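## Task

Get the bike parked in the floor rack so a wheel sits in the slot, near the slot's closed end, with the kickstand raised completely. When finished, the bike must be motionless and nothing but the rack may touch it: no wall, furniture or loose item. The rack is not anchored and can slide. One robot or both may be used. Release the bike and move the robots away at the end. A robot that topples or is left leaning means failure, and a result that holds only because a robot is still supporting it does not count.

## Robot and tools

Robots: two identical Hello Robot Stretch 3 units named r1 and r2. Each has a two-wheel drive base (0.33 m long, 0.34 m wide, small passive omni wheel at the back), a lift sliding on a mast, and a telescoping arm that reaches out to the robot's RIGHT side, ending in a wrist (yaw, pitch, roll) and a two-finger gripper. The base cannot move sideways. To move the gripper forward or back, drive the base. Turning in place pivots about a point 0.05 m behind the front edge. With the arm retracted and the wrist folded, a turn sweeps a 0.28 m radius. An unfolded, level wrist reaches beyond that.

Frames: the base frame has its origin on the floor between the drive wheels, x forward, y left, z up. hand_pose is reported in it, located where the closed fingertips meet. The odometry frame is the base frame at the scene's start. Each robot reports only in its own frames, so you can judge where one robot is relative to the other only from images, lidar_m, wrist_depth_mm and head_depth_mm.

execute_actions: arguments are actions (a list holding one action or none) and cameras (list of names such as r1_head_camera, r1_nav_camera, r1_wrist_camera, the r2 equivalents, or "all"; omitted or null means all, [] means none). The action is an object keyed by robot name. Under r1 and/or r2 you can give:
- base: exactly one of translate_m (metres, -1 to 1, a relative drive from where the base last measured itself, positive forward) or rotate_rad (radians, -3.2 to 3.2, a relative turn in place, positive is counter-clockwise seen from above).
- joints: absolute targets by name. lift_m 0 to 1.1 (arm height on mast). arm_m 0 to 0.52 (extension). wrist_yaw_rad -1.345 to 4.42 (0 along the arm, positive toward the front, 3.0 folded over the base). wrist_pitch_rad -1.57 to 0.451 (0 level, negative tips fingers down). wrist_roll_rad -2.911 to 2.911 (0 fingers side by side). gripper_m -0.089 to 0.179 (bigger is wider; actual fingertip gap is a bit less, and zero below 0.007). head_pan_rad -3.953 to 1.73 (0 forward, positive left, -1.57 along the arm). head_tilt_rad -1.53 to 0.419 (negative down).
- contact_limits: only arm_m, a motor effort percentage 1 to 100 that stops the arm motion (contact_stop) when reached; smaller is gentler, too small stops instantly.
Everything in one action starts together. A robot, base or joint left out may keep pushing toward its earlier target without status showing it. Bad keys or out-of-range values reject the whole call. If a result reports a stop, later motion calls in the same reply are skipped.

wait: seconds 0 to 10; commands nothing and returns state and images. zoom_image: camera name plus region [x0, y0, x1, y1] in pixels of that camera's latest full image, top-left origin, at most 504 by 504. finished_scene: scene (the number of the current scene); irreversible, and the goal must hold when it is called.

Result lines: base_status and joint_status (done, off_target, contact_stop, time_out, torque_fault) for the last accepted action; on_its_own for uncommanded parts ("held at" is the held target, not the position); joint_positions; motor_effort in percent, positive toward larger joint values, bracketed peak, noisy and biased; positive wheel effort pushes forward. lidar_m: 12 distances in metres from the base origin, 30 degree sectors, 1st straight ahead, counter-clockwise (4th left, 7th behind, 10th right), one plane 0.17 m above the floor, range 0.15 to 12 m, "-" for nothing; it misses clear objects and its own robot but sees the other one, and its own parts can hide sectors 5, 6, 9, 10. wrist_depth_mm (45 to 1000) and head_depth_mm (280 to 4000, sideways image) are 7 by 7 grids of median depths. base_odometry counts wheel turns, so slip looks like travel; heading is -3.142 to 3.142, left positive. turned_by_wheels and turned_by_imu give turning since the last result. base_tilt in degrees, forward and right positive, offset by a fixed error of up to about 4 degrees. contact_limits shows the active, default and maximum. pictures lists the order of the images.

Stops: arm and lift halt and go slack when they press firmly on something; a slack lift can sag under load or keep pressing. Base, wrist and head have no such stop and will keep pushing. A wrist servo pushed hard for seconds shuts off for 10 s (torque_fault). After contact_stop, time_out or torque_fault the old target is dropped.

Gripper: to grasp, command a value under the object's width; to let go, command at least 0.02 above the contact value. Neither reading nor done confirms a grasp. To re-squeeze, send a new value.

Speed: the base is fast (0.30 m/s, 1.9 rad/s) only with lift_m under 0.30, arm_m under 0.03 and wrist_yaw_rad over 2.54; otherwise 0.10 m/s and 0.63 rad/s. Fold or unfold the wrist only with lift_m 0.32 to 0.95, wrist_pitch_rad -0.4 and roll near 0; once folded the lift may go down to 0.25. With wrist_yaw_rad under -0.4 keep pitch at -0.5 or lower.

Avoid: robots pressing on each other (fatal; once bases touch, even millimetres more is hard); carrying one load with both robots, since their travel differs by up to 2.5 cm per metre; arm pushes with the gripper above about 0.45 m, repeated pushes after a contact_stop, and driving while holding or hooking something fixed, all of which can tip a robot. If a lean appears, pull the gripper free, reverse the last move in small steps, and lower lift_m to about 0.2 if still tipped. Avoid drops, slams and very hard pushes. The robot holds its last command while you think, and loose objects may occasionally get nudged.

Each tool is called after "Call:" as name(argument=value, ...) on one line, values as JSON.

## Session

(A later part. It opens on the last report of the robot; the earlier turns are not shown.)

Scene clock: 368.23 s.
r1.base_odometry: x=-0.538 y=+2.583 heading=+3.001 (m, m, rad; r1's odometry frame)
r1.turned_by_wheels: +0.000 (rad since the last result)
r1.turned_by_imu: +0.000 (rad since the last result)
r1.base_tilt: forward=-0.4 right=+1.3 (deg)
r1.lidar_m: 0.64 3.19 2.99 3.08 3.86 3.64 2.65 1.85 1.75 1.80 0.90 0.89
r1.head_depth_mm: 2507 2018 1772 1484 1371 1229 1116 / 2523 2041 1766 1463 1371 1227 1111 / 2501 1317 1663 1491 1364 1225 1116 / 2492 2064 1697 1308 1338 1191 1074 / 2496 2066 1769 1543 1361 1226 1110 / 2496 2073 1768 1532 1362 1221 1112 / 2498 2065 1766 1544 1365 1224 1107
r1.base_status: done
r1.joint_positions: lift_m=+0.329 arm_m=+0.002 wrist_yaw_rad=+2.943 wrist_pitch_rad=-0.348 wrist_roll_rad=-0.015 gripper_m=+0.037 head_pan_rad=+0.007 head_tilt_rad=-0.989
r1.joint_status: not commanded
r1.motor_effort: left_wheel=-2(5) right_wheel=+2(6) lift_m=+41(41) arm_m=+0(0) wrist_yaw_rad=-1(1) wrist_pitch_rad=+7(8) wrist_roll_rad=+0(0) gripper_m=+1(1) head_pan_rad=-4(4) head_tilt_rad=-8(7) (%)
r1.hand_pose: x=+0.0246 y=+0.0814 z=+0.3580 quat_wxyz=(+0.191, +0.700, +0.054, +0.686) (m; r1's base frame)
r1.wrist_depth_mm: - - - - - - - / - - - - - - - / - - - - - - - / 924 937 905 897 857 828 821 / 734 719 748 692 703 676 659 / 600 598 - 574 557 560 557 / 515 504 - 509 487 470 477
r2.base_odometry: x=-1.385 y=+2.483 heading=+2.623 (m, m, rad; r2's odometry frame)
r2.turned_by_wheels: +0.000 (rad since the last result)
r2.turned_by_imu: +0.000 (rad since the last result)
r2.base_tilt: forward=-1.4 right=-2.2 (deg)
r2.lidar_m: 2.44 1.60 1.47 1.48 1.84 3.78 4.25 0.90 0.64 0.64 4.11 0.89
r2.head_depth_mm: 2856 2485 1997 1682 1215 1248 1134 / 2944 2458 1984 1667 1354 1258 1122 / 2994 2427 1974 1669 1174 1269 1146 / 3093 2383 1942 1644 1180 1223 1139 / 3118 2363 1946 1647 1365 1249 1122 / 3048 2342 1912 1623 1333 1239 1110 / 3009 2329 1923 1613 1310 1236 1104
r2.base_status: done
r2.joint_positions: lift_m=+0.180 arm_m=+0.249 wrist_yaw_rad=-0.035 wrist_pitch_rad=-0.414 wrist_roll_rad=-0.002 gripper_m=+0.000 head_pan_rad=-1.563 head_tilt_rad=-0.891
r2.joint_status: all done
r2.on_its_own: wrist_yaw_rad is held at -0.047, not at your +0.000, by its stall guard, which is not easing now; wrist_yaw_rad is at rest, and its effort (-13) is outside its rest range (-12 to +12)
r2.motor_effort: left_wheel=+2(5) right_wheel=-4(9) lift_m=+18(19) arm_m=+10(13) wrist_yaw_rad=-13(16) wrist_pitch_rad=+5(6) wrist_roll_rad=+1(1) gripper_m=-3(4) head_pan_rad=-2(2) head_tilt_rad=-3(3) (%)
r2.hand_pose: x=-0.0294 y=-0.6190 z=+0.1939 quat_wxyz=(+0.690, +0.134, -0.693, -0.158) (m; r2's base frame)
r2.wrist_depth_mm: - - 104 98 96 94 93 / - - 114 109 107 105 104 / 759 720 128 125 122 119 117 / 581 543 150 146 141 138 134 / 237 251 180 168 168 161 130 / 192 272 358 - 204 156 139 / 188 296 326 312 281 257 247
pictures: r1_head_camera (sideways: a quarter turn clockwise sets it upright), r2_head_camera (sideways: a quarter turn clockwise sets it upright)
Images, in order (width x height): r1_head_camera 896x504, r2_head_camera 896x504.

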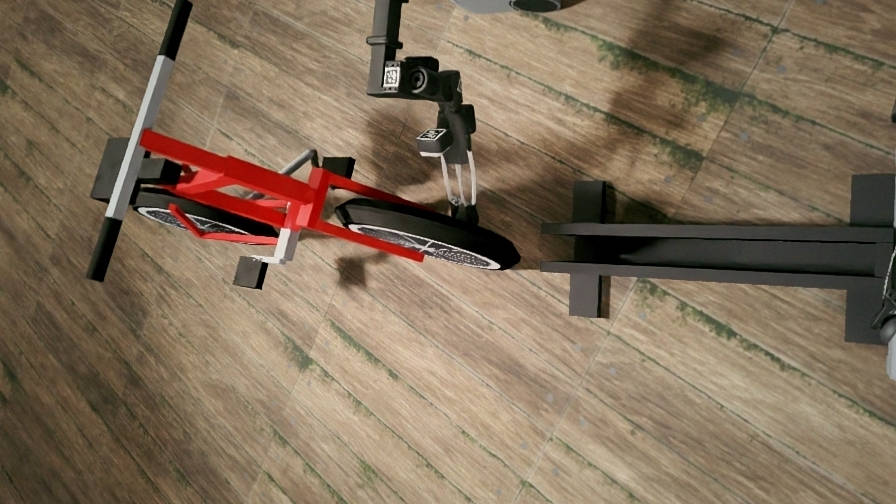

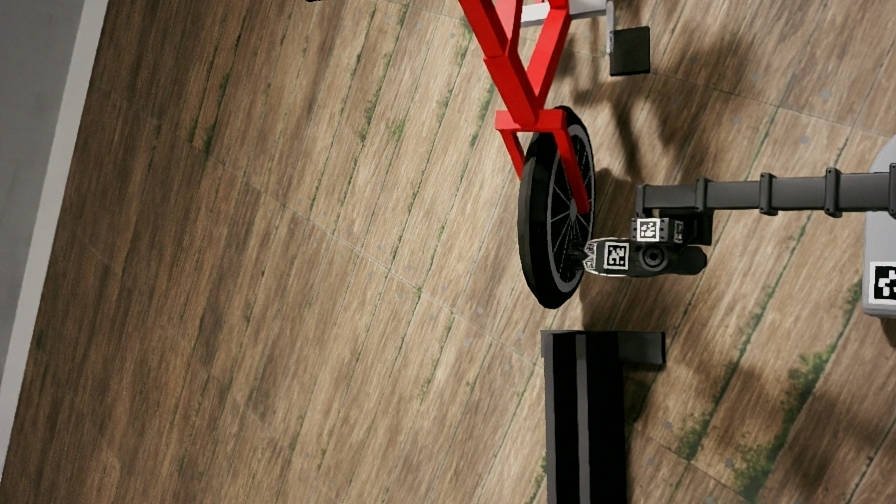

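Call:
execute_actions(actions=[{"r1": {"base": {"translate_m": 0.10}}}], cameras=["r1_head_camera", "r2_head_camera", "r2_wrist_camera"])

Scene clock: 377.30 s.
r1.base_odometry: x=-0.637 y=+2.597 heading=+3.001 (m, m, rad; r1's odometry frame)
r1.turned_by_wheels: +0.000 (rad since the last result)
r1.turned_by_imu: +0.000 (rad since the last result)
r1.base_tilt: forward=-0.4 right=+1.4 (deg)
r1.lidar_m: 0.23 3.13 2.95 3.03 3.94 3.73 2.72 1.90 1.80 1.85 0.82 4.99
r1.head_depth_mm: 2514 2080 1766 1491 1378 1225 1118 / 2525 1985 1765 1549 1370 1228 1114 / 2500 1275 1442 1514 1327 1229 1113 / 2501 2025 1658 1356 1216 1184 1071 / 2490 2078 1761 1542 1344 1227 1114 / 2482 2075 1768 1534 1362 1224 1113 / 2481 2059 1747 1532 1361 1213 1110
r1.base_status: done
r1.joint_positions: lift_m=+0.329 arm_m=+0.002 wrist_yaw_rad=+2.943 wrist_pitch_rad=-0.348 wrist_roll_rad=-0.015 gripper_m=+0.037 head_pan_rad=+0.007 head_tilt_rad=-0.989
r1.joint_status: not commanded
r1.motor_effort: left_wheel=+9(24) right_wheel=+6(13) lift_m=+41(41) arm_m=-1(0) wrist_yaw_rad=+0(0) wrist_pitch_rad=+8(8) wrist_roll_rad=+0(0) gripper_m=+0(0) head_pan_rad=-3(3) head_tilt_rad=-7(6) (%)
r1.hand_pose: x=+0.0246 y=+0.0814 z=+0.3580 quat_wxyz=(+0.191, +0.700, +0.054, +0.686) (m; r1's base frame)
r1.wrist_depth_mm: - - - - - - - / - - - - - - - / - - - - - - - / 930 884 911 883 847 852 810 / 729 722 745 682 712 667 659 / 601 594 - 582 545 556 543 / 506 504 - 506 479 480 473
r2.base_odometry: x=-1.385 y=+2.483 heading=+2.623 (m, m, rad; r2's odometry frame)
r2.turned_by_wheels: +0.000 (rad since the last result)
r2.turned_by_imu: -0.001 (rad since the last result)
r2.base_tilt: forward=-1.4 right=-2.3 (deg)
r2.lidar_m: 2.45 1.60 1.46 1.48 1.84 3.77 4.24 0.92 0.64 0.63 0.64 0.83
r2.head_depth_mm: 2832 2468 1986 1684 1203 1252 1132 / 2904 2447 1997 1671 1350 1272 1130 / 3004 2418 1965 1648 1171 1263 1132 / 3132 2411 1970 1652 1223 1217 1145 / 3072 2416 1925 1643 1322 1249 1117 / 3115 2350 1922 1620 1297 1242 1112 / 3082 2364 1912 1610 1304 1234 1102
r2.base_status: not commanded
r2.joint_positions: lift_m=+0.180 arm_m=+0.250 wrist_yaw_rad=-0.043 wrist_pitch_rad=-0.413 wrist_roll_rad=-0.002 gripper_m=+0.000 head_pan_rad=-1.563 head_tilt_rad=-0.891
r2.joint_status: not commanded
r2.on_its_own: wrist_yaw_rad is held at -0.047, not at your +0.000, by its stall guard, which is not easing now
r2.motor_effort: left_wheel=+1(2) right_wheel=+0(4) lift_m=+19(18) arm_m=+7(10) wrist_yaw_rad=-4(13) wrist_pitch_rad=+4(5) wrist_roll_rad=+2(1) gripper_m=-2(4) head_pan_rad=-3(3) head_tilt_rad=-3(3) (%)
r2.hand_pose: x=-0.0313 y=-0.6193 z=+0.1941 quat_wxyz=(+0.690, +0.130, -0.694, -0.160) (m; r2's base frame)
r2.wrist_depth_mm: - - 132 111 107 103 101 / - - 137 123 119 115 111 / 757 760 152 140 134 129 125 / 568 568 175 161 155 148 142 / 243 246 197 185 180 170 143 / 184 191 199 - 214 199 148 / 207 216 230 320 297 258 240
pictures: r1_head_camera (sideways: a quarter turn clockwise sets it upright), r2_head_camera (sideways: a quarter turn clockwise sets it upright), r2_wrist_camera
Images, in order (width x height): r1_head_camera 896x504, r2_head_camera 896x504, r2_wrist_camera 644x364.

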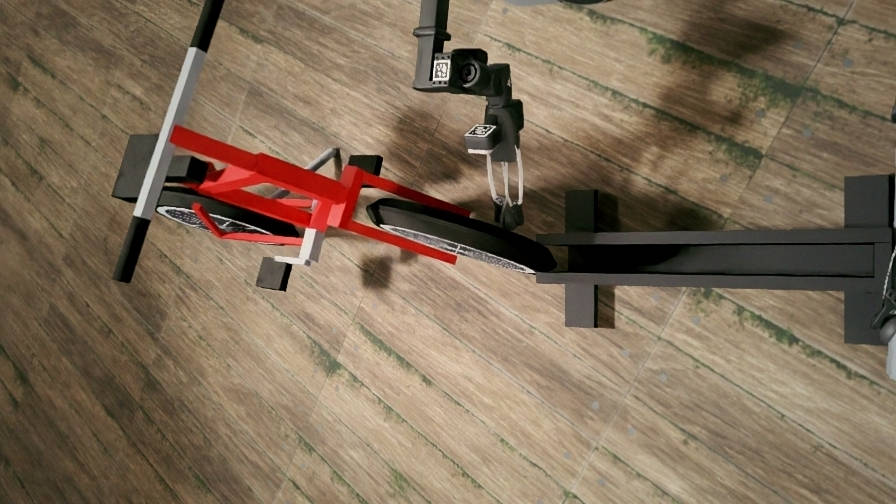

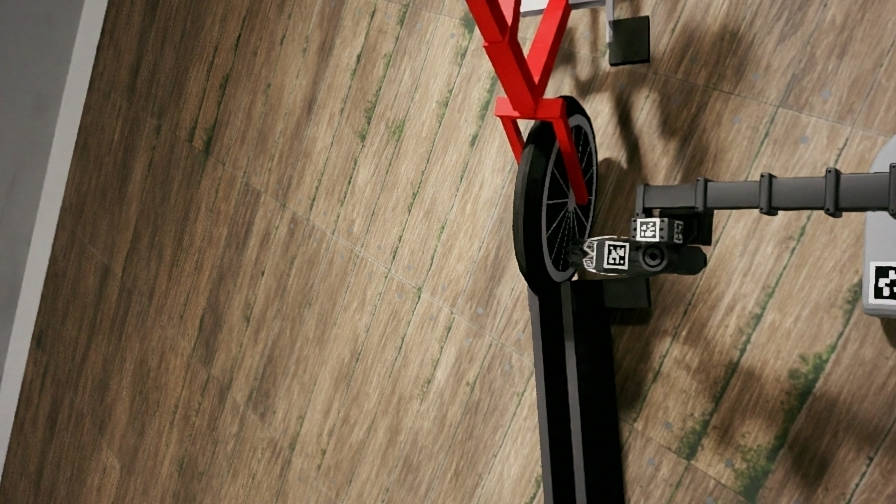

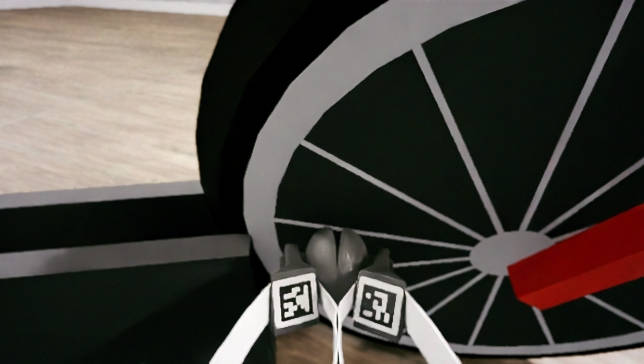

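Call:
execute_actions(actions=[{"r2": {"joints": {"arm_m": 0.0, "wrist_yaw_rad": 0.0, "lift_m": 0.28}}, "r1": {"base": {"translate_m": -0.01}}}], cameras=[])

Call:
execute_actions(actions=[{"r2": {"base": {"translate_m": -0.69}}}], cameras=[])

Call:
execute_actions(actions=[{"r2": {"joints": {"lift_m": 0.49}}}], cameras=["r1_head_camera", "r2_head_camera", "r2_wrist_camera"])

Scene clock: 400.70 s.
r1.base_odometry: x=-0.627 y=+2.596 heading=+3.001 (m, m, rad; r1's odometry frame)
r1.turned_by_wheels: +0.000 (rad since the last result)
r1.turned_by_imu: -0.001 (rad since the last result)
r1.base_tilt: forward=-0.4 right=+1.4 (deg)
r1.lidar_m: 0.27 3.14 2.97 3.03 3.96 3.73 2.71 1.89 1.80 1.84 0.83 4.99
r1.head_depth_mm: 2536 2033 1775 1541 1371 1228 1115 / 2510 1972 1774 1539 1371 1225 1115 / 2513 1275 1455 1519 1363 1232 1111 / 2500 2019 1660 1377 1290 1185 1076 / 2491 2064 1765 1545 1343 1225 1111 / 2503 2070 1774 1539 1355 1224 1111 / 2470 2050 1758 1536 1361 1220 1113
r1.base_status: done
r1.joint_positions: lift_m=+0.329 arm_m=+0.002 wrist_yaw_rad=+2.943 wrist_pitch_rad=-0.348 wrist_roll_rad=-0.015 gripper_m=+0.037 head_pan_rad=+0.007 head_tilt_rad=-0.989
r1.joint_status: not commanded
r1.motor_effort: left_wheel=-2(9) right_wheel=+2(3) lift_m=+41(41) arm_m=+0(0) wrist_yaw_rad=-2(0) wrist_pitch_rad=+7(8) wrist_roll_rad=+0(0) gripper_m=+0(1) head_pan_rad=-3(4) head_tilt_rad=-7(8) (%)
r1.hand_pose: x=+0.0246 y=+0.0814 z=+0.3580 quat_wxyz=(+0.191, +0.700, +0.054, +0.686) (m; r1's base frame)
r1.wrist_depth_mm: - - - - - - - / - - - - - - - / - - - - - - - / 945 926 887 883 856 843 831 / 729 715 753 680 691 675 670 / 592 592 - 573 556 553 548 / 517 505 - 510 488 476 468
r2.base_odometry: x=-1.385 y=+2.483 heading=+2.623 (m, m, rad; r2's odometry frame)
r2.turned_by_wheels: +0.000 (rad since the last result)
r2.turned_by_imu: -0.001 (rad since the last result)
r2.base_tilt: forward=-1.4 right=-2.2 (deg)
r2.lidar_m: 2.44 1.60 1.47 1.48 1.84 3.78 4.23 0.92 0.64 0.63 0.64 0.83
r2.head_depth_mm: 2897 2517 2007 1685 1197 1246 1139 / 2916 2446 2004 1665 1364 1279 1124 / 3019 2409 1987 1663 1163 1270 1155 / 3145 2409 1949 1653 1299 1267 - / 3039 2394 1927 1651 1306 1242 1112 / 3065 2341 1931 1643 1301 1252 1108 / 3048 2339 1907 1602 1316 1230 1109
r2.base_status: not commanded
r2.joint_positions: lift_m=+0.280 arm_m=+0.000 wrist_yaw_rad=-0.002 wrist_pitch_rad=-0.413 wrist_roll_rad=-0.002 gripper_m=+0.000 head_pan_rad=-1.563 head_tilt_rad=-0.891
r2.joint_status: all done
r2.motor_effort: left_wheel=+1(1) right_wheel=-1(1) lift_m=+31(33) arm_m=-6(6) wrist_yaw_rad=+2(7) wrist_pitch_rad=+4(4) wrist_roll_rad=+2(2) gripper_m=-2(2) head_pan_rad=-3(2) head_tilt_rad=-4(3) (%)
r2.hand_pose: x=-0.0219 y=-0.3704 z=+0.2934 quat_wxyz=(+0.693, +0.145, -0.691, -0.146) (m; r2's base frame)
r2.wrist_depth_mm: - - - - - - 281 / - - - 389 342 329 352 / - - - 409 384 359 970 / 496 450 456 463 431 419 768 / 470 480 491 519 516 579 617 / 502 501 502 - 509 514 510 / 430 430 434 423 420 435 439
pictures: none
No camera images: the call's "cameras" was empty. Leave "cameras" out to get every camera's image.

Scene clock: 408.83 s.
r1.base_odometry: x=-0.627 y=+2.596 heading=+3.001 (m, m, rad; r1's odometry frame)
r1.turned_by_wheels: +0.000 (rad since the last result)
r1.turned_by_imu: -0.001 (rad since the last result)
r1.base_tilt: forward=-0.5 right=+1.4 (deg)
r1.lidar_m: 0.27 3.12 2.97 3.04 3.92 3.74 2.71 1.90 1.80 1.84 2.42 1.41
r1.head_depth_mm: 2522 1976 1709 1552 1371 1228 1116 / 2519 1976 1771 1529 1369 1225 1110 / 2510 1281 1447 1520 1374 1232 1112 / 2491 2030 1668 1381 1287 1181 1072 / 2492 2048 1761 1528 1344 1224 1115 / 2496 2062 1765 1538 1359 1222 1112 / 2488 2060 1754 1539 1360 1225 1110
r1.base_status: not commanded
r1.joint_positions: lift_m=+0.329 arm_m=+0.002 wrist_yaw_rad=+2.943 wrist_pitch_rad=-0.348 wrist_roll_rad=-0.015 gripper_m=+0.037 head_pan_rad=+0.007 head_tilt_rad=-0.989
r1.joint_status: not commanded
r1.motor_effort: left_wheel=-2(2) right_wheel=+2(2) lift_m=+41(41) arm_m=+0(1) wrist_yaw_rad=-1(1) wrist_pitch_rad=+8(8) wrist_roll_rad=+0(0) gripper_m=+0(0) head_pan_rad=-4(3) head_tilt_rad=-7(8) (%)
r1.hand_pose: x=+0.0246 y=+0.0814 z=+0.3580 quat_wxyz=(+0.191, +0.700, +0.054, +0.686) (m; r1's base frame)
r1.wrist_depth_mm: - - - - - - - / - - - - - - - / - - - - - - - / 946 910 908 892 860 837 819 / 738 723 740 695 704 674 667 / 604 589 - 567 553 562 551 / 511 506 - 512 487 482 468
r2.base_odometry: x=-0.786 y=+2.141 heading=+2.623 (m, m, rad; r2's odometry frame)
r2.turned_by_wheels: +0.000 (rad since the last result)
r2.turned_by_imu: +0.000 (rad since the last result)
r2.base_tilt: forward=-1.4 right=-2.3 (deg)
r2.lidar_m: 2.87 1.88 1.73 1.74 2.17 3.56 3.61 3.30 0.70 0.61 0.58 0.92
r2.head_depth_mm: 2662 2472 2013 1691 1460 1275 1131 / 2790 2470 1989 1665 1398 1268 1132 / 2863 2412 1978 1665 1348 1262 1156 / 2872 2403 1964 1622 1247 1258 - / 2989 2370 1915 1644 1355 1249 1110 / 3123 2369 1927 1626 1332 1236 1109 / 3049 2352 1869 1617 1312 1232 1107
r2.base_status: done
r2.joint_positions: lift_m=+0.280 arm_m=+0.000 wrist_yaw_rad=-0.002 wrist_pitch_rad=-0.413 wrist_roll_rad=-0.002 gripper_m=+0.000 head_pan_rad=-1.563 head_tilt_rad=-0.891
r2.joint_status: not commanded
r2.motor_effort: left_wheel=+1(2) right_wheel=+0(4) lift_m=+31(31) arm_m=-6(6) wrist_yaw_rad=+2(3) wrist_pitch_rad=+4(5) wrist_roll_rad=+2(1) gripper_m=-3(3) head_pan_rad=-2(2) head_tilt_rad=-4(3) (%)
r2.hand_pose: x=-0.0219 y=-0.3704 z=+0.2934 quat_wxyz=(+0.693, +0.145, -0.691, -0.146) (m; r2's base frame)
r2.wrist_depth_mm: - - - - - - - / 382 - - 410 357 360 - / 669 445 507 431 399 409 970 / 478 747 687 449 465 478 765 / 537 558 610 593 565 590 613 / 504 502 511 - 511 511 511 / 431 430 427 421 419 436 438
pictures: none
No camera images: the call's "cameras" was empty. Leave "cameras" out to get every camera's image.

Scene clock: 411.57 s.
r1.base_odometry: x=-0.627 y=+2.596 heading=+3.001 (m, m, rad; r1's odometry frame)
r1.turned_by_wheels: +0.000 (rad since the last result)
r1.turned_by_imu: +0.000 (rad since the last result)
r1.base_tilt: forward=-0.3 right=+1.4 (deg)
r1.lidar_m: 0.27 3.12 2.96 3.02 3.94 3.74 2.70 1.90 1.80 1.84 2.42 1.41
r1.head_depth_mm: 2538 1974 1713 1549 1368 1225 1114 / 2522 1983 1774 1546 1372 1228 1116 / 2516 1277 1448 1514 1368 1228 1114 / 2485 2016 1655 1383 1286 1182 1071 / 2488 2067 1764 1539 1338 1219 1110 / 2477 2045 1764 1543 1357 1224 1106 / 2512 2060 1757 1530 1363 1223 1109
r1.base_status: not commanded
r1.joint_positions: lift_m=+0.329 arm_m=+0.002 wrist_yaw_rad=+2.943 wrist_pitch_rad=-0.348 wrist_roll_rad=-0.015 gripper_m=+0.037 head_pan_rad=+0.007 head_tilt_rad=-0.989
r1.joint_status: not commanded
r1.motor_effort: left_wheel=-2(3) right_wheel=+2(2) lift_m=+41(41) arm_m=+0(0) wrist_yaw_rad=+0(1) wrist_pitch_rad=+8(8) wrist_roll_rad=+0(0) gripper_m=+0(0) head_pan_rad=-3(3) head_tilt_rad=-8(8) (%)
r1.hand_pose: x=+0.0246 y=+0.0814 z=+0.3580 quat_wxyz=(+0.191, +0.700, +0.054, +0.686) (m; r1's base frame)
r1.wrist_depth_mm: - - - - - - - / - - - - - - - / - - - - - - - / 968 894 918 878 885 840 819 / 741 723 743 704 697 689 661 / 597 593 - 577 549 562 551 / 507 508 - 506 483 484 475
r2.base_odometry: x=-0.786 y=+2.141 heading=+2.623 (m, m, rad; r2's odometry frame)
r2.turned_by_wheels: +0.000 (rad since the last result)
r2.turned_by_imu: -0.001 (rad since the last result)
r2.base_tilt: forward=-1.3 right=-2.3 (deg)
r2.lidar_m: 2.87 1.87 1.73 1.73 2.16 3.56 3.60 3.32 0.69 0.61 0.58 0.92
r2.head_depth_mm: 2650 2478 2004 1670 1453 1275 1136 / 2791 2488 1996 1667 1393 1270 1147 / 2805 2435 1976 1668 1352 1255 - / 2900 2400 1955 1621 1238 1283 - / 2958 2372 1931 1625 1364 1253 1115 / 3016 2377 1936 1625 1334 1246 1109 / 2969 2312 1882 1615 1319 1234 1101
r2.base_status: not commanded
r2.joint_positions: lift_m=+0.490 arm_m=+0.000 wrist_yaw_rad=-0.002 wrist_pitch_rad=-0.414 wrist_roll_rad=-0.002 gripper_m=+0.000 head_pan_rad=-1.563 head_tilt_rad=-0.891
r2.joint_status: all done
r2.motor_effort: left_wheel=+1(1) right_wheel=+0(0) lift_m=+31(32) arm_m=-6(6) wrist_yaw_rad=+3(2) wrist_pitch_rad=+5(4) wrist_roll_rad=+2(2) gripper_m=-3(2) head_pan_rad=-2(2) head_tilt_rad=-3(3) (%)
r2.hand_pose: x=-0.0219 y=-0.3703 z=+0.5033 quat_wxyz=(+0.693, +0.145, -0.691, -0.146) (m; r2's base frame)
r2.wrist_depth_mm: - - - - - - - / - - 337 340 - - - / 397 375 343 301 - - - / 456 - - - - - - / 516 540 605 494 488 533 936 / 651 703 709 - 610 736 772 / 650 495 652 638 634 655 663
pictures: r1_head_camera (sideways: a quarter turn clockwise sets it upright), r2_head_camera (sideways: a quarter turn clockwise sets it upright), r2_wrist_camera
Images, in order (width x height): r1_head_camera 896x504, r2_head_camera 896x504, r2_wrist_camera 644x364.

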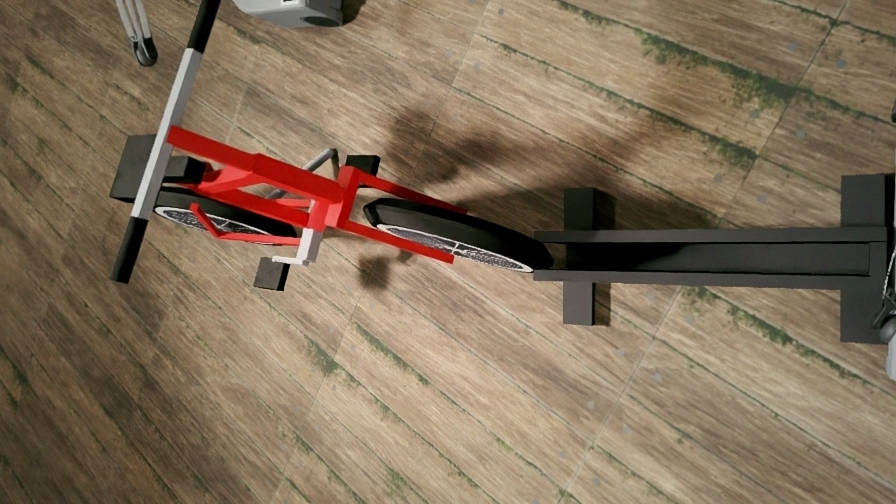

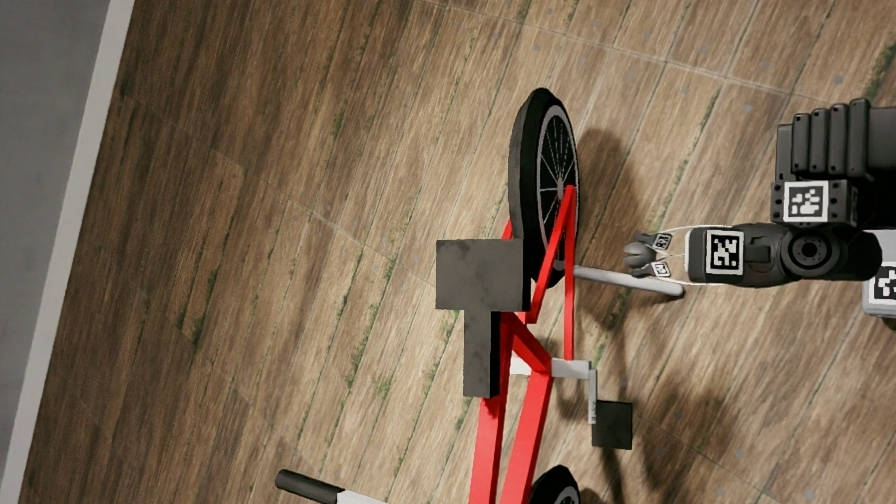

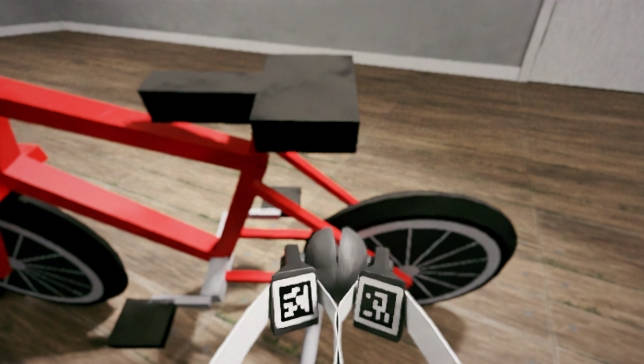

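Call:
execute_actions(actions=[{"r2": {"base": {"translate_m": 0.03}, "joints": {"lift_m": 0.53, "arm_m": 0.10}}}], cameras=["r2_wrist_camera", "r2_head_camera"])

Scene clock: 424.53 s.
r1.base_odometry: x=-0.627 y=+2.596 heading=+3.001 (m, m, rad; r1's odometry frame)
r1.turned_by_wheels: +0.000 (rad since the last result)
r1.turned_by_imu: +0.000 (rad since the last result)
r1.base_tilt: forward=-0.4 right=+1.4 (deg)
r1.lidar_m: 0.27 3.14 2.96 3.04 3.96 3.73 2.72 1.90 1.80 1.84 2.42 1.38
r1.head_depth_mm: 2514 2044 1712 1554 1369 1226 1116 / 2533 1965 1762 1539 1370 1225 1115 / 2493 1276 1452 1519 1365 1228 1114 / 2499 2013 1658 1382 1287 1183 1076 / 2487 2070 1759 1541 1343 1222 1108 / 2502 2051 1762 1530 1358 1222 1110 / 2486 2053 1773 1535 1361 1223 1107
r1.base_status: not commanded
r1.joint_positions: lift_m=+0.329 arm_m=+0.002 wrist_yaw_rad=+2.943 wrist_pitch_rad=-0.348 wrist_roll_rad=-0.015 gripper_m=+0.037 head_pan_rad=+0.007 head_tilt_rad=-0.989
r1.joint_status: not commanded
r1.motor_effort: left_wheel=-2(2) right_wheel=+2(2) lift_m=+41(41) arm_m=+0(0) wrist_yaw_rad=+0(1) wrist_pitch_rad=+8(7) wrist_roll_rad=+0(0) gripper_m=+1(1) head_pan_rad=-4(3) head_tilt_rad=-6(7) (%)
r1.hand_pose: x=+0.0246 y=+0.0814 z=+0.3580 quat_wxyz=(+0.191, +0.700, +0.054, +0.686) (m; r1's base frame)
r1.wrist_depth_mm: - - - - - - - / - - - - - - - / - - - - - - - / 916 895 899 871 861 830 826 / 742 727 743 691 706 675 666 / 603 596 - 572 556 567 553 / 516 507 - 508 485 482 475
r2.base_odometry: x=-0.812 y=+2.156 heading=+2.623 (m, m, rad; r2's odometry frame)
r2.turned_by_wheels: +0.000 (rad since the last result)
r2.turned_by_imu: -0.001 (rad since the last result)
r2.base_tilt: forward=-1.5 right=-2.3 (deg)
r2.lidar_m: 2.85 1.87 1.71 1.73 2.15 3.60 3.63 3.31 0.66 0.60 0.56 0.92
r2.head_depth_mm: 2716 2481 2012 1673 1459 1270 1135 / 2810 2442 1969 1669 1354 1279 1146 / 2868 2459 1949 1643 1237 - 1149 / 2922 2375 1953 942 1126 1205 1136 / 2960 2383 1946 1631 1365 1250 1116 / 3058 2359 1937 1608 1196 1240 1116 / 3016 2318 1865 1573 1327 1239 1110
r2.base_status: done
r2.joint_positions: lift_m=+0.530 arm_m=+0.100 wrist_yaw_rad=-0.002 wrist_pitch_rad=-0.414 wrist_roll_rad=-0.002 gripper_m=+0.000 head_pan_rad=-1.563 head_tilt_rad=-0.891
r2.joint_status: all done
r2.motor_effort: left_wheel=+1(4) right_wheel=+0(3) lift_m=+31(33) arm_m=+7(7) wrist_yaw_rad=+2(2) wrist_pitch_rad=+5(5) wrist_roll_rad=+1(1) gripper_m=-2(3) head_pan_rad=-2(2) head_tilt_rad=-3(3) (%)
r2.hand_pose: x=-0.0219 y=-0.4694 z=+0.5432 quat_wxyz=(+0.693, +0.145, -0.691, -0.146) (m; r2's base frame)
r2.wrist_depth_mm: - - - - - - - / - - - - - - - / - - - 298 - - - / 298 270 269 255 - - - / 436 904 328 234 934 978 988 / 424 461 489 - 400 401 827 / 534 665 651 522 493 511 700
pictures: r2_head_camera (sideways: a quarter turn clockwise sets it upright), r2_wrist_camera
Images, in order (width x height): r2_head_camera 896x504, r2_wrist_camera 644x364.

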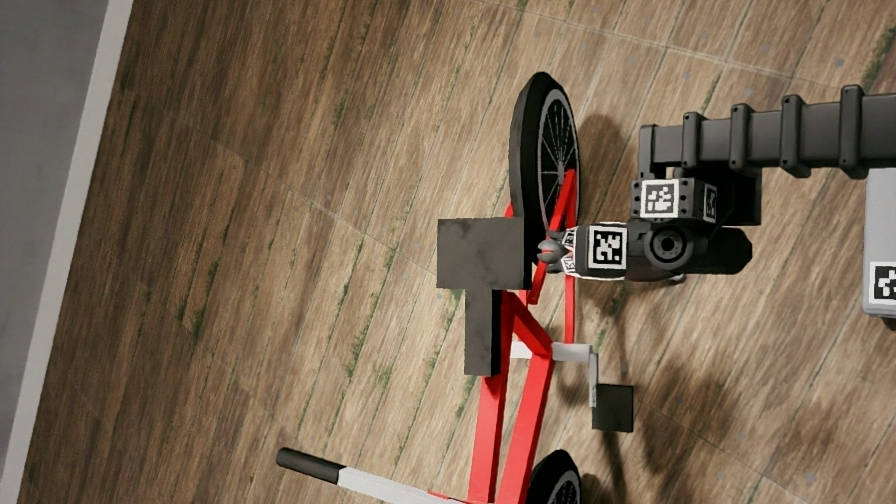

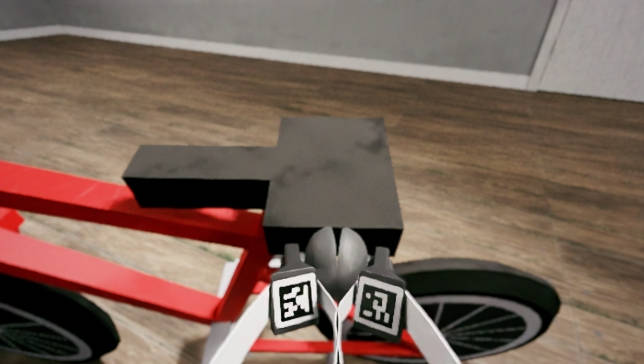

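Call:
execute_actions(actions=[{"r2": {"joints": {"lift_m": 0.515, "arm_m": 0.13}}}], cameras=[])

Call:
execute_actions(actions=[{"r2": {"joints": {"lift_m": 0.53, "arm_m": 0.23}}}], cameras=["r1_head_camera", "r2_wrist_camera", "r2_head_camera"])

Scene clock: 433.00 s.
r1.base_odometry: x=-0.627 y=+2.596 heading=+3.001 (m, m, rad; r1's odometry frame)
r1.turned_by_wheels: +0.000 (rad since the last result)
r1.turned_by_imu: +0.000 (rad since the last result)
r1.base_tilt: forward=-0.4 right=+1.4 (deg)
r1.lidar_m: 0.27 3.14 2.96 3.03 3.96 3.74 2.70 1.89 1.80 1.84 2.42 1.38
r1.head_depth_mm: 2530 2019 1726 1547 1375 1225 1113 / 2496 1975 1778 1546 1372 1227 1115 / 2519 1276 1456 1519 1372 1226 1112 / 2505 2035 1650 1373 1290 1182 1077 / 2493 2069 1768 1533 1342 1223 1111 / 2494 2061 1758 1536 1365 1220 1110 / 2490 2061 1766 1530 1364 1224 1107
r1.base_status: not commanded
r1.joint_positions: lift_m=+0.329 arm_m=+0.002 wrist_yaw_rad=+2.943 wrist_pitch_rad=-0.348 wrist_roll_rad=-0.015 gripper_m=+0.037 head_pan_rad=+0.007 head_tilt_rad=-0.989
r1.joint_status: not commanded
r1.motor_effort: left_wheel=-2(2) right_wheel=+2(2) lift_m=+42(41) arm_m=+0(1) wrist_yaw_rad=+1(1) wrist_pitch_rad=+8(7) wrist_roll_rad=+0(0) gripper_m=+1(0) head_pan_rad=-4(3) head_tilt_rad=-8(8) (%)
r1.hand_pose: x=+0.0246 y=+0.0814 z=+0.3580 quat_wxyz=(+0.191, +0.700, +0.054, +0.686) (m; r1's base frame)
r1.wrist_depth_mm: - - - - - - - / - - - - - - - / - - - - - - - / 928 887 881 887 876 821 832 / 730 730 743 701 687 677 658 / 611 594 - 579 542 565 547 / 512 510 - 508 490 479 477
r2.base_odometry: x=-0.812 y=+2.156 heading=+2.623 (m, m, rad; r2's odometry frame)
r2.turned_by_wheels: +0.000 (rad since the last result)
r2.turned_by_imu: -0.001 (rad since the last result)
r2.base_tilt: forward=-1.5 right=-2.3 (deg)
r2.lidar_m: 2.85 1.86 1.71 1.73 2.15 3.60 3.62 3.32 0.66 0.60 0.56 0.92
r2.head_depth_mm: 2694 2473 2038 1699 1447 1272 1139 / 2773 2462 1985 1667 1372 1266 1146 / 2871 2405 1967 1654 1234 - 1137 / 2899 2407 1947 950 1135 1216 1135 / 3018 2348 1937 1635 1366 1247 1115 / 3050 2382 1905 1616 1204 1243 1111 / 3039 2350 1860 1560 1317 1235 1105
r2.base_status: not commanded
r2.joint_positions: lift_m=+0.515 arm_m=+0.130 wrist_yaw_rad=-0.002 wrist_pitch_rad=-0.414 wrist_roll_rad=-0.002 gripper_m=+0.000 head_pan_rad=-1.563 head_tilt_rad=-0.891
r2.joint_status: all done
r2.motor_effort: left_wheel=+0(1) right_wheel=-1(1) lift_m=+18(32) arm_m=+7(8) wrist_yaw_rad=+2(2) wrist_pitch_rad=+5(5) wrist_roll_rad=+1(1) gripper_m=-2(3) head_pan_rad=-3(3) head_tilt_rad=-3(3) (%)
r2.hand_pose: x=-0.0219 y=-0.4994 z=+0.5289 quat_wxyz=(+0.693, +0.145, -0.691, -0.146) (m; r2's base frame)
r2.wrist_depth_mm: - - - - - - - / - - - - - - - / - - - 262 - - - / - 231 232 226 - - - / 870 281 289 201 880 956 970 / 376 452 463 - 366 360 800 / 464 655 458 462 424 438 676
pictures: none
No camera images: the call's "cameras" was empty. Leave "cameras" out to get every camera's image.

Scene clock: 435.23 s.
r1.base_odometry: x=-0.627 y=+2.596 heading=+3.001 (m, m, rad; r1's odometry frame)
r1.turned_by_wheels: +0.000 (rad since the last result)
r1.turned_by_imu: +0.000 (rad since the last result)
r1.base_tilt: forward=-0.5 right=+1.5 (deg)
r1.lidar_m: 0.46 3.12 2.97 3.03 3.94 3.72 2.71 1.90 1.80 1.84 2.42 1.38
r1.head_depth_mm: 2309 2047 1719 1542 1370 1235 1115 / 2444 2020 1764 1536 1370 1225 1118 / 2505 1276 1447 1519 1366 1227 1118 / 2489 2019 1658 1291 1293 1183 1079 / 2484 2062 1766 1541 1342 1225 1109 / 2490 2044 1753 1534 1363 1226 1110 / 2486 2059 1761 1535 1357 1220 1110
r1.base_status: not commanded
r1.joint_positions: lift_m=+0.329 arm_m=+0.002 wrist_yaw_rad=+2.943 wrist_pitch_rad=-0.348 wrist_roll_rad=-0.015 gripper_m=+0.037 head_pan_rad=+0.007 head_tilt_rad=-0.989
r1.joint_status: not commanded
r1.motor_effort: left_wheel=+2(11) right_wheel=+3(7) lift_m=+41(41) arm_m=+0(0) wrist_yaw_rad=+0(1) wrist_pitch_rad=+7(7) wrist_roll_rad=+0(0) gripper_m=+0(0) head_pan_rad=-4(3) head_tilt_rad=-7(8) (%)
r1.hand_pose: x=+0.0246 y=+0.0814 z=+0.3580 quat_wxyz=(+0.191, +0.700, +0.054, +0.686) (m; r1's base frame)
r1.wrist_depth_mm: - - - - - - - / - - - - - - - / - - - - - - - / 958 906 868 857 877 830 832 / 735 719 733 696 702 686 669 / 611 593 - 576 551 562 553 / 511 508 - 509 482 481 475
r2.base_odometry: x=-0.812 y=+2.156 heading=+2.624 (m, m, rad; r2's odometry frame)
r2.turned_by_wheels: +0.000 (rad since the last result)
r2.turned_by_imu: +0.000 (rad since the last result)
r2.base_tilt: forward=-1.4 right=-2.3 (deg)
r2.lidar_m: 2.86 1.86 1.71 1.73 2.15 3.60 3.64 3.33 0.67 0.61 0.56 0.92
r2.head_depth_mm: 2678 2493 2017 1669 1456 1273 1130 / 2801 2467 1986 1682 1375 1285 1138 / 2898 2421 1966 1652 - 1255 1143 / 2895 2399 1966 1690 1348 1256 1142 / 2996 2397 1953 1635 1372 1250 1122 / 3008 2344 1928 1637 1189 1241 1112 / 3042 2358 1863 1617 1319 1230 1107
r2.base_status: not commanded
r2.joint_positions: lift_m=+0.530 arm_m=+0.229 wrist_yaw_rad=+0.009 wrist_pitch_rad=-0.366 wrist_roll_rad=-0.002 gripper_m=+0.000 head_pan_rad=-1.563 head_tilt_rad=-0.891
r2.joint_status: all done
r2.on_its_own: arm_m is at rest, and its effort (+17) is outside its rest range (-14 to +14)
r2.motor_effort: left_wheel=+1(1) right_wheel=-3(3) lift_m=+21(31) arm_m=+17(18) wrist_yaw_rad=-10(12) wrist_pitch_rad=-12(12) wrist_roll_rad=+2(2) gripper_m=-1(2) head_pan_rad=-2(2) head_tilt_rad=-3(3) (%)
r2.hand_pose: x=-0.0194 y=-0.6044 z=+0.5546 quat_wxyz=(+0.697, +0.132, -0.694, -0.126) (m; r2's base frame)
r2.wrist_depth_mm: - - - - - - - / - - - - - - - / - - - - - - - / - - - - - - - / - - 942 205 - - - / 173 173 174 - 837 867 876 / 162 161 158 151 419 725 734
pictures: r1_head_camera (sideways: a quarter turn clockwise sets it upright), r2_head_camera (sideways: a quarter turn clockwise sets it upright), r2_wrist_camera
Images, in order (width x height): r1_head_camera 896x504, r2_head_camera 896x504, r2_wrist_camera 644x364.

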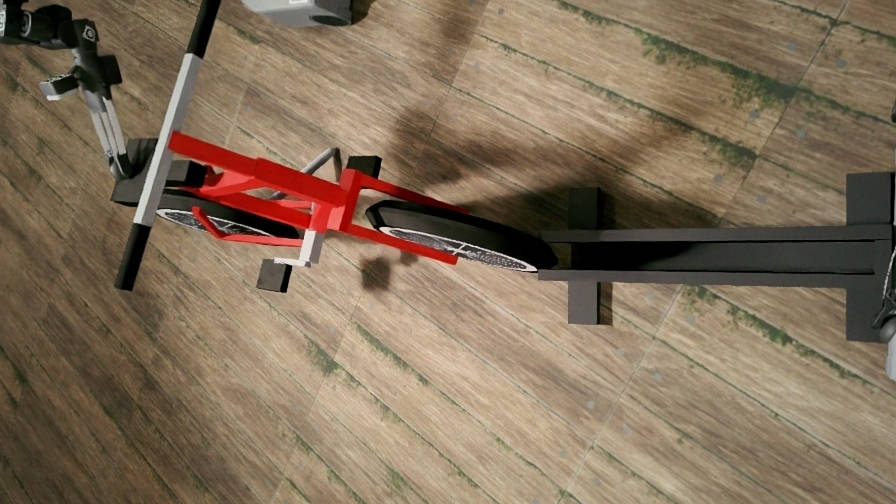

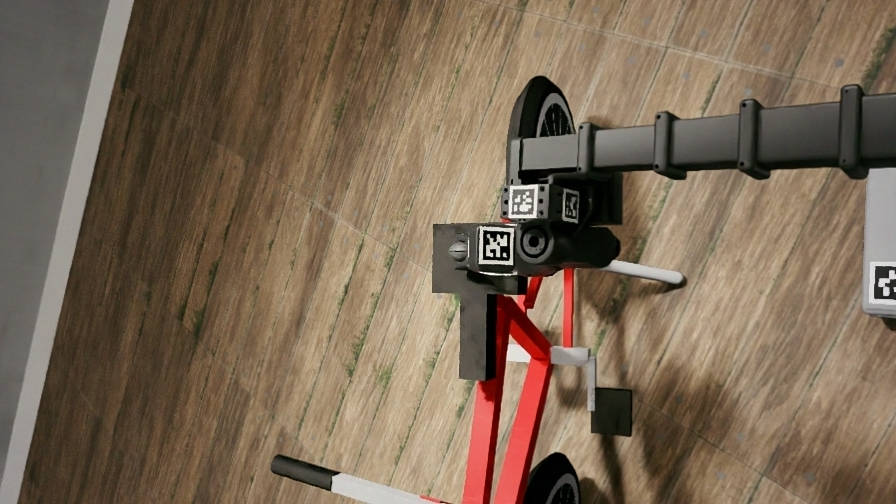

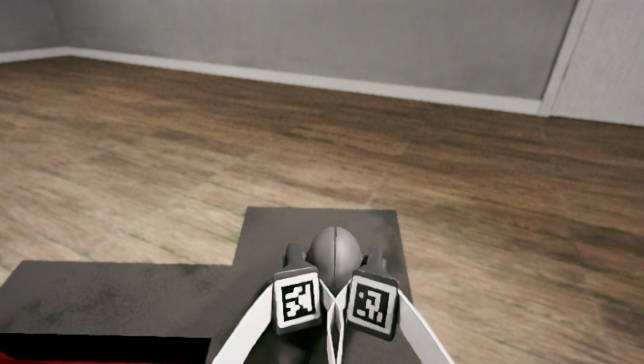

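Call:
execute_actions(actions=[{"r2": {"joints": {"arm_m": 0.11}}}], cameras=[])

Call:
execute_actions(actions=[{"r2": {"joints": {"lift_m": 0.485}}}], cameras=[])

Call:
execute_actions(actions=[{"r2": {"joints": {"arm_m": 0.24}}}], cameras=["r1_head_camera", "r2_wrist_camera", "r2_head_camera"])

Scene clock: 445.90 s.
r1.base_odometry: x=-0.627 y=+2.596 heading=+3.001 (m, m, rad; r1's odometry frame)
r1.turned_by_wheels: +0.000 (rad since the last result)
r1.turned_by_imu: +0.000 (rad since the last result)
r1.base_tilt: forward=-0.4 right=+1.4 (deg)
r1.lidar_m: 0.46 3.13 2.96 3.03 3.94 3.73 2.71 1.90 1.79 1.84 2.42 1.38
r1.head_depth_mm: 2524 2074 1715 1546 1369 1228 1114 / 2514 1989 1778 1540 1372 1226 1111 / 2506 1260 1440 1507 1368 1230 1111 / 2500 2026 1661 1303 1307 1186 1075 / 2492 2065 1762 1545 1364 1225 1113 / 2496 2060 1753 1537 1362 1226 1108 / 2496 2051 1759 1534 1366 1222 1110
r1.base_status: not commanded
r1.joint_positions: lift_m=+0.329 arm_m=+0.002 wrist_yaw_rad=+2.943 wrist_pitch_rad=-0.348 wrist_roll_rad=-0.015 gripper_m=+0.037 head_pan_rad=+0.007 head_tilt_rad=-0.989
r1.joint_status: not commanded
r1.motor_effort: left_wheel=+1(2) right_wheel=+3(4) lift_m=+41(41) arm_m=+0(0) wrist_yaw_rad=-1(0) wrist_pitch_rad=+7(8) wrist_roll_rad=+0(0) gripper_m=+0(0) head_pan_rad=-3(3) head_tilt_rad=-8(8) (%)
r1.hand_pose: x=+0.0246 y=+0.0814 z=+0.3580 quat_wxyz=(+0.191, +0.700, +0.054, +0.686) (m; r1's base frame)
r1.wrist_depth_mm: - - - - - - - / - - - - - - - / - - - - - - - / 942 904 884 886 848 857 820 / 740 728 727 699 699 666 662 / 603 591 - 569 550 562 554 / 511 508 - 500 488 480 473
r2.base_odometry: x=-0.812 y=+2.156 heading=+2.623 (m, m, rad; r2's odometry frame)
r2.turned_by_wheels: +0.000 (rad since the last result)
r2.turned_by_imu: -0.001 (rad since the last result)
r2.base_tilt: forward=-1.4 right=-2.3 (deg)
r2.lidar_m: 2.84 1.87 1.71 1.73 2.16 3.58 3.62 3.34 0.66 0.61 0.57 0.92
r2.head_depth_mm: 2712 2504 2018 1670 1446 1285 1140 / 2800 2480 1989 1661 1380 1281 1153 / 2845 2441 1977 1678 1239 - 1150 / 2913 2422 1942 939 1138 1213 1133 / 2966 2438 1960 1643 1357 1251 1110 / 3029 2383 1928 1605 1202 1233 1113 / 3018 2382 1860 1606 1319 1235 1105
r2.base_status: not commanded
r2.joint_positions: lift_m=+0.530 arm_m=+0.110 wrist_yaw_rad=+0.002 wrist_pitch_rad=-0.413 wrist_roll_rad=-0.002 gripper_m=+0.000 head_pan_rad=-1.563 head_tilt_rad=-0.891
r2.joint_status: all done
r2.motor_effort: left_wheel=+1(1) right_wheel=-1(2) lift_m=+21(21) arm_m=-6(16) wrist_yaw_rad=-3(11) wrist_pitch_rad=+4(12) wrist_roll_rad=+2(2) gripper_m=-2(2) head_pan_rad=-2(2) head_tilt_rad=-3(3) (%)
r2.hand_pose: x=-0.0210 y=-0.4805 z=+0.5440 quat_wxyz=(+0.693, +0.146, -0.691, -0.144) (m; r2's base frame)
r2.wrist_depth_mm: - - - - - - - / - - - - - - - / - - - 296 - - - / - 262 257 251 - - - / 900 308 310 225 932 983 - / 408 462 495 - 389 397 821 / 498 669 483 486 475 477 703
pictures: none
No camera images: the call's "cameras" was empty. Leave "cameras" out to get every camera's image.

Scene clock: 447.13 s.
r1.base_odometry: x=-0.627 y=+2.596 heading=+3.001 (m, m, rad; r1's odometry frame)
r1.turned_by_wheels: +0.000 (rad since the last result)
r1.turned_by_imu: +0.000 (rad since the last result)
r1.base_tilt: forward=-0.4 right=+1.4 (deg)
r1.lidar_m: 0.46 3.13 2.95 3.03 3.93 3.73 2.71 1.89 1.80 1.84 2.42 1.38
r1.head_depth_mm: 2521 1990 1722 1539 1372 1238 1114 / 2513 1984 1776 1537 1366 1225 1116 / 2498 1257 1444 1511 1373 1225 1114 / 2502 2018 1665 1302 1312 1184 1071 / 2500 2062 1757 1538 1362 1229 1115 / 2497 2062 1764 1537 1362 1220 1113 / 2485 2058 1760 1531 1362 1224 1111
r1.base_status: not commanded
r1.joint_positions: lift_m=+0.329 arm_m=+0.002 wrist_yaw_rad=+2.943 wrist_pitch_rad=-0.348 wrist_roll_rad=-0.015 gripper_m=+0.037 head_pan_rad=+0.007 head_tilt_rad=-0.989
r1.joint_status: not commanded
r1.motor_effort: left_wheel=+1(1) right_wheel=+3(3) lift_m=+41(41) arm_m=+0(0) wrist_yaw_rad=-1(1) wrist_pitch_rad=+8(7) wrist_roll_rad=+0(0) gripper_m=+0(0) head_pan_rad=-4(3) head_tilt_rad=-7(6) (%)
r1.hand_pose: x=+0.0246 y=+0.0814 z=+0.3580 quat_wxyz=(+0.191, +0.700, +0.054, +0.686) (m; r1's base frame)
r1.wrist_depth_mm: - - - - - - - / - - - - - - - / - - - - - - - / 943 904 886 893 858 812 823 / 744 717 743 695 701 670 659 / 606 595 - 566 550 565 554 / 510 506 - 501 489 475 472
r2.base_odometry: x=-0.812 y=+2.156 heading=+2.623 (m, m, rad; r2's odometry frame)
r2.turned_by_wheels: +0.000 (rad since the last result)
r2.turned_by_imu: +0.000 (rad since the last result)
r2.base_tilt: forward=-1.4 right=-2.3 (deg)
r2.lidar_m: 2.85 1.86 1.71 1.73 2.16 3.60 3.63 3.33 0.66 0.61 0.57 0.91
r2.head_depth_mm: 2689 2469 1981 1685 1465 1274 1138 / 2766 2460 1992 1673 1362 1272 1144 / 2874 2429 1961 1666 1246 - 1141 / 2923 2406 1959 950 1145 1212 1144 / 2983 2359 1915 1642 1366 1243 1112 / 3050 2369 1926 1628 1207 1244 1106 / 3015 2344 1875 1618 1322 1236 1106
r2.base_status: not commanded
r2.joint_positions: lift_m=+0.485 arm_m=+0.110 wrist_yaw_rad=+0.002 wrist_pitch_rad=-0.413 wrist_roll_rad=-0.002 gripper_m=+0.000 head_pan_rad=-1.563 head_tilt_rad=-0.891
r2.joint_status: all done
r2.motor_effort: left_wheel=+1(1) right_wheel=+0(1) lift_m=+18(20) arm_m=-6(5) wrist_yaw_rad=-2(2) wrist_pitch_rad=+4(4) wrist_roll_rad=+2(2) gripper_m=-3(2) head_pan_rad=-2(2) head_tilt_rad=-3(4) (%)
r2.hand_pose: x=-0.0210 y=-0.4803 z=+0.4990 quat_wxyz=(+0.693, +0.146, -0.691, -0.145) (m; r2's base frame)
r2.wrist_depth_mm: - - - - - - - / - - - 274 - - - / - 234 233 228 - - - / 273 278 252 199 - - - / 395 899 337 433 922 900 903 / 428 434 470 - 382 376 746 / 530 647 461 571 560 513 655
pictures: none
No camera images: the call's "cameras" was empty. Leave "cameras" out to get every camera's image.

Scene clock: 449.67 s.
r1.base_odometry: x=-0.627 y=+2.596 heading=+3.001 (m, m, rad; r1's odometry frame)
r1.turned_by_wheels: +0.000 (rad since the last result)
r1.turned_by_imu: +0.000 (rad since the last result)
r1.base_tilt: forward=-0.4 right=+1.4 (deg)
r1.lidar_m: 0.56 3.12 2.96 3.04 3.94 3.72 2.71 1.89 1.79 1.83 2.42 1.38
r1.head_depth_mm: 1250 2027 1720 1547 1369 1230 1116 / 2504 1974 1764 1542 1373 1232 1114 / 2522 1931 1668 1541 1367 1224 1117 / 2494 1925 1573 1257 1295 1186 1075 / 2492 2013 1766 1538 1342 1228 1108 / 2511 2055 1752 1535 1363 1226 1110 / 2487 2044 1752 1534 1357 1221 1107
r1.base_status: not commanded
r1.joint_positions: lift_m=+0.329 arm_m=+0.002 wrist_yaw_rad=+2.943 wrist_pitch_rad=-0.348 wrist_roll_rad=-0.015 gripper_m=+0.037 head_pan_rad=+0.007 head_tilt_rad=-0.989
r1.joint_status: not commanded
r1.motor_effort: left_wheel=-2(2) right_wheel=+2(4) lift_m=+41(41) arm_m=-1(0) wrist_yaw_rad=-1(0) wrist_pitch_rad=+8(8) wrist_roll_rad=+0(0) gripper_m=+0(0) head_pan_rad=-3(3) head_tilt_rad=-8(7) (%)
r1.hand_pose: x=+0.0246 y=+0.0814 z=+0.3580 quat_wxyz=(+0.191, +0.700, +0.054, +0.686) (m; r1's base frame)
r1.wrist_depth_mm: - - - - - - - / - - - - - - - / - - - - - - - / 945 901 908 875 853 848 826 / 739 714 753 705 703 677 659 / 601 592 - 581 560 561 562 / 503 508 - 502 484 480 477
r2.base_odometry: x=-0.812 y=+2.156 heading=+2.623 (m, m, rad; r2's odometry frame)
r2.turned_by_wheels: +0.000 (rad since the last result)
r2.turned_by_imu: -0.001 (rad since the last result)
r2.base_tilt: forward=-1.5 right=-2.3 (deg)
r2.lidar_m: 2.86 1.86 1.72 1.73 2.15 3.60 3.62 3.31 0.72 0.62 0.76 0.93
r2.head_depth_mm: 2681 2471 1960 1662 1450 1276 1135 / 2781 2437 1996 1666 1384 1258 1136 / 2824 2429 1951 1651 - 1248 1143 / 2908 2417 1956 973 1375 1254 1136 / 3001 2412 1944 1126 1370 1259 1122 / 3021 2342 1933 1604 1336 1249 1105 / 3000 2337 1849 1124 1346 1233 1101
r2.base_status: not commanded
r2.joint_positions: lift_m=+0.485 arm_m=+0.239 wrist_yaw_rad=+0.002 wrist_pitch_rad=-0.455 wrist_roll_rad=-0.002 gripper_m=+0.000 head_pan_rad=-1.563 head_tilt_rad=-0.891
r2.joint_status: all done
r2.motor_effort: left_wheel=+1(1) right_wheel=+1(2) lift_m=+19(20) arm_m=+10(18) wrist_yaw_rad=-2(3) wrist_pitch_rad=+19(19) wrist_roll_rad=+2(1) gripper_m=-2(2) head_pan_rad=-2(3) head_tilt_rad=-4(3) (%)
r2.hand_pose: x=-0.0211 y=-0.6039 z=+0.4897 quat_wxyz=(+0.690, +0.161, -0.688, -0.159) (m; r2's base frame)
r2.wrist_depth_mm: - - - - - - - / - - 220 207 - - - / 180 179 166 160 177 - - / 218 231 148 143 147 - - / 845 793 244 161 841 859 871 / 342 709 298 - 302 294 704 / 394 376 443 373 315 333 347
pictures: r1_head_camera (sideways: a quarter turn clockwise sets it upright), r2_head_camera (sideways: a quarter turn clockwise sets it upright), r2_wrist_camera
Images, in order (width x height): r1_head_camera 896x504, r2_head_camera 896x504, r2_wrist_camera 644x364.

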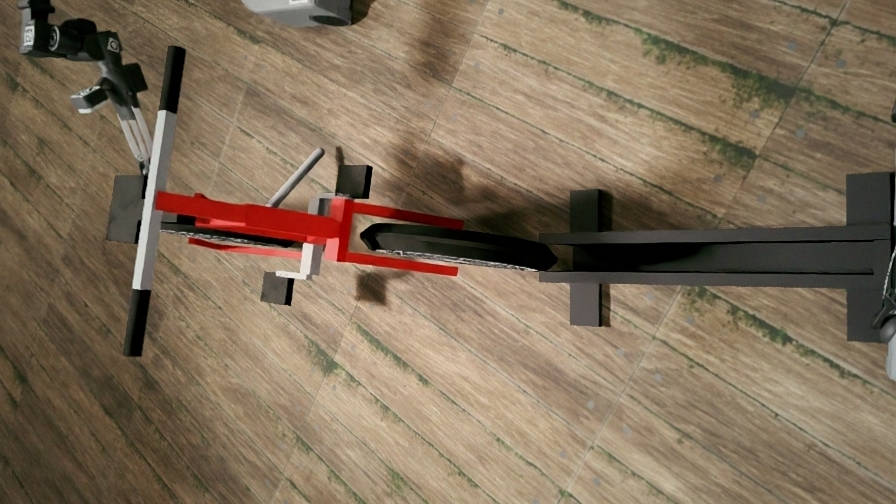

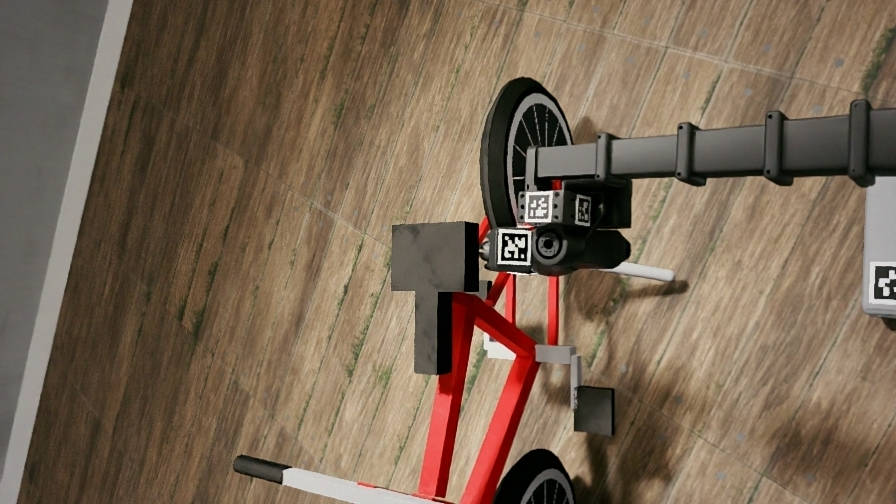

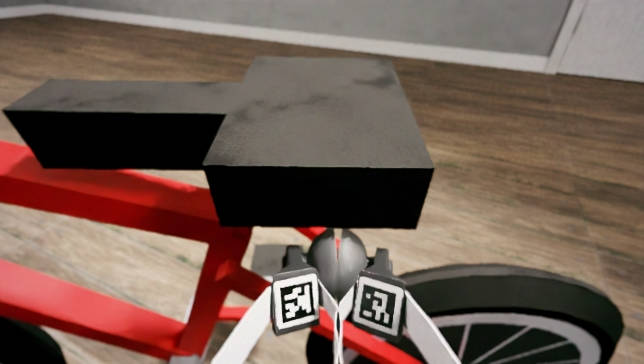

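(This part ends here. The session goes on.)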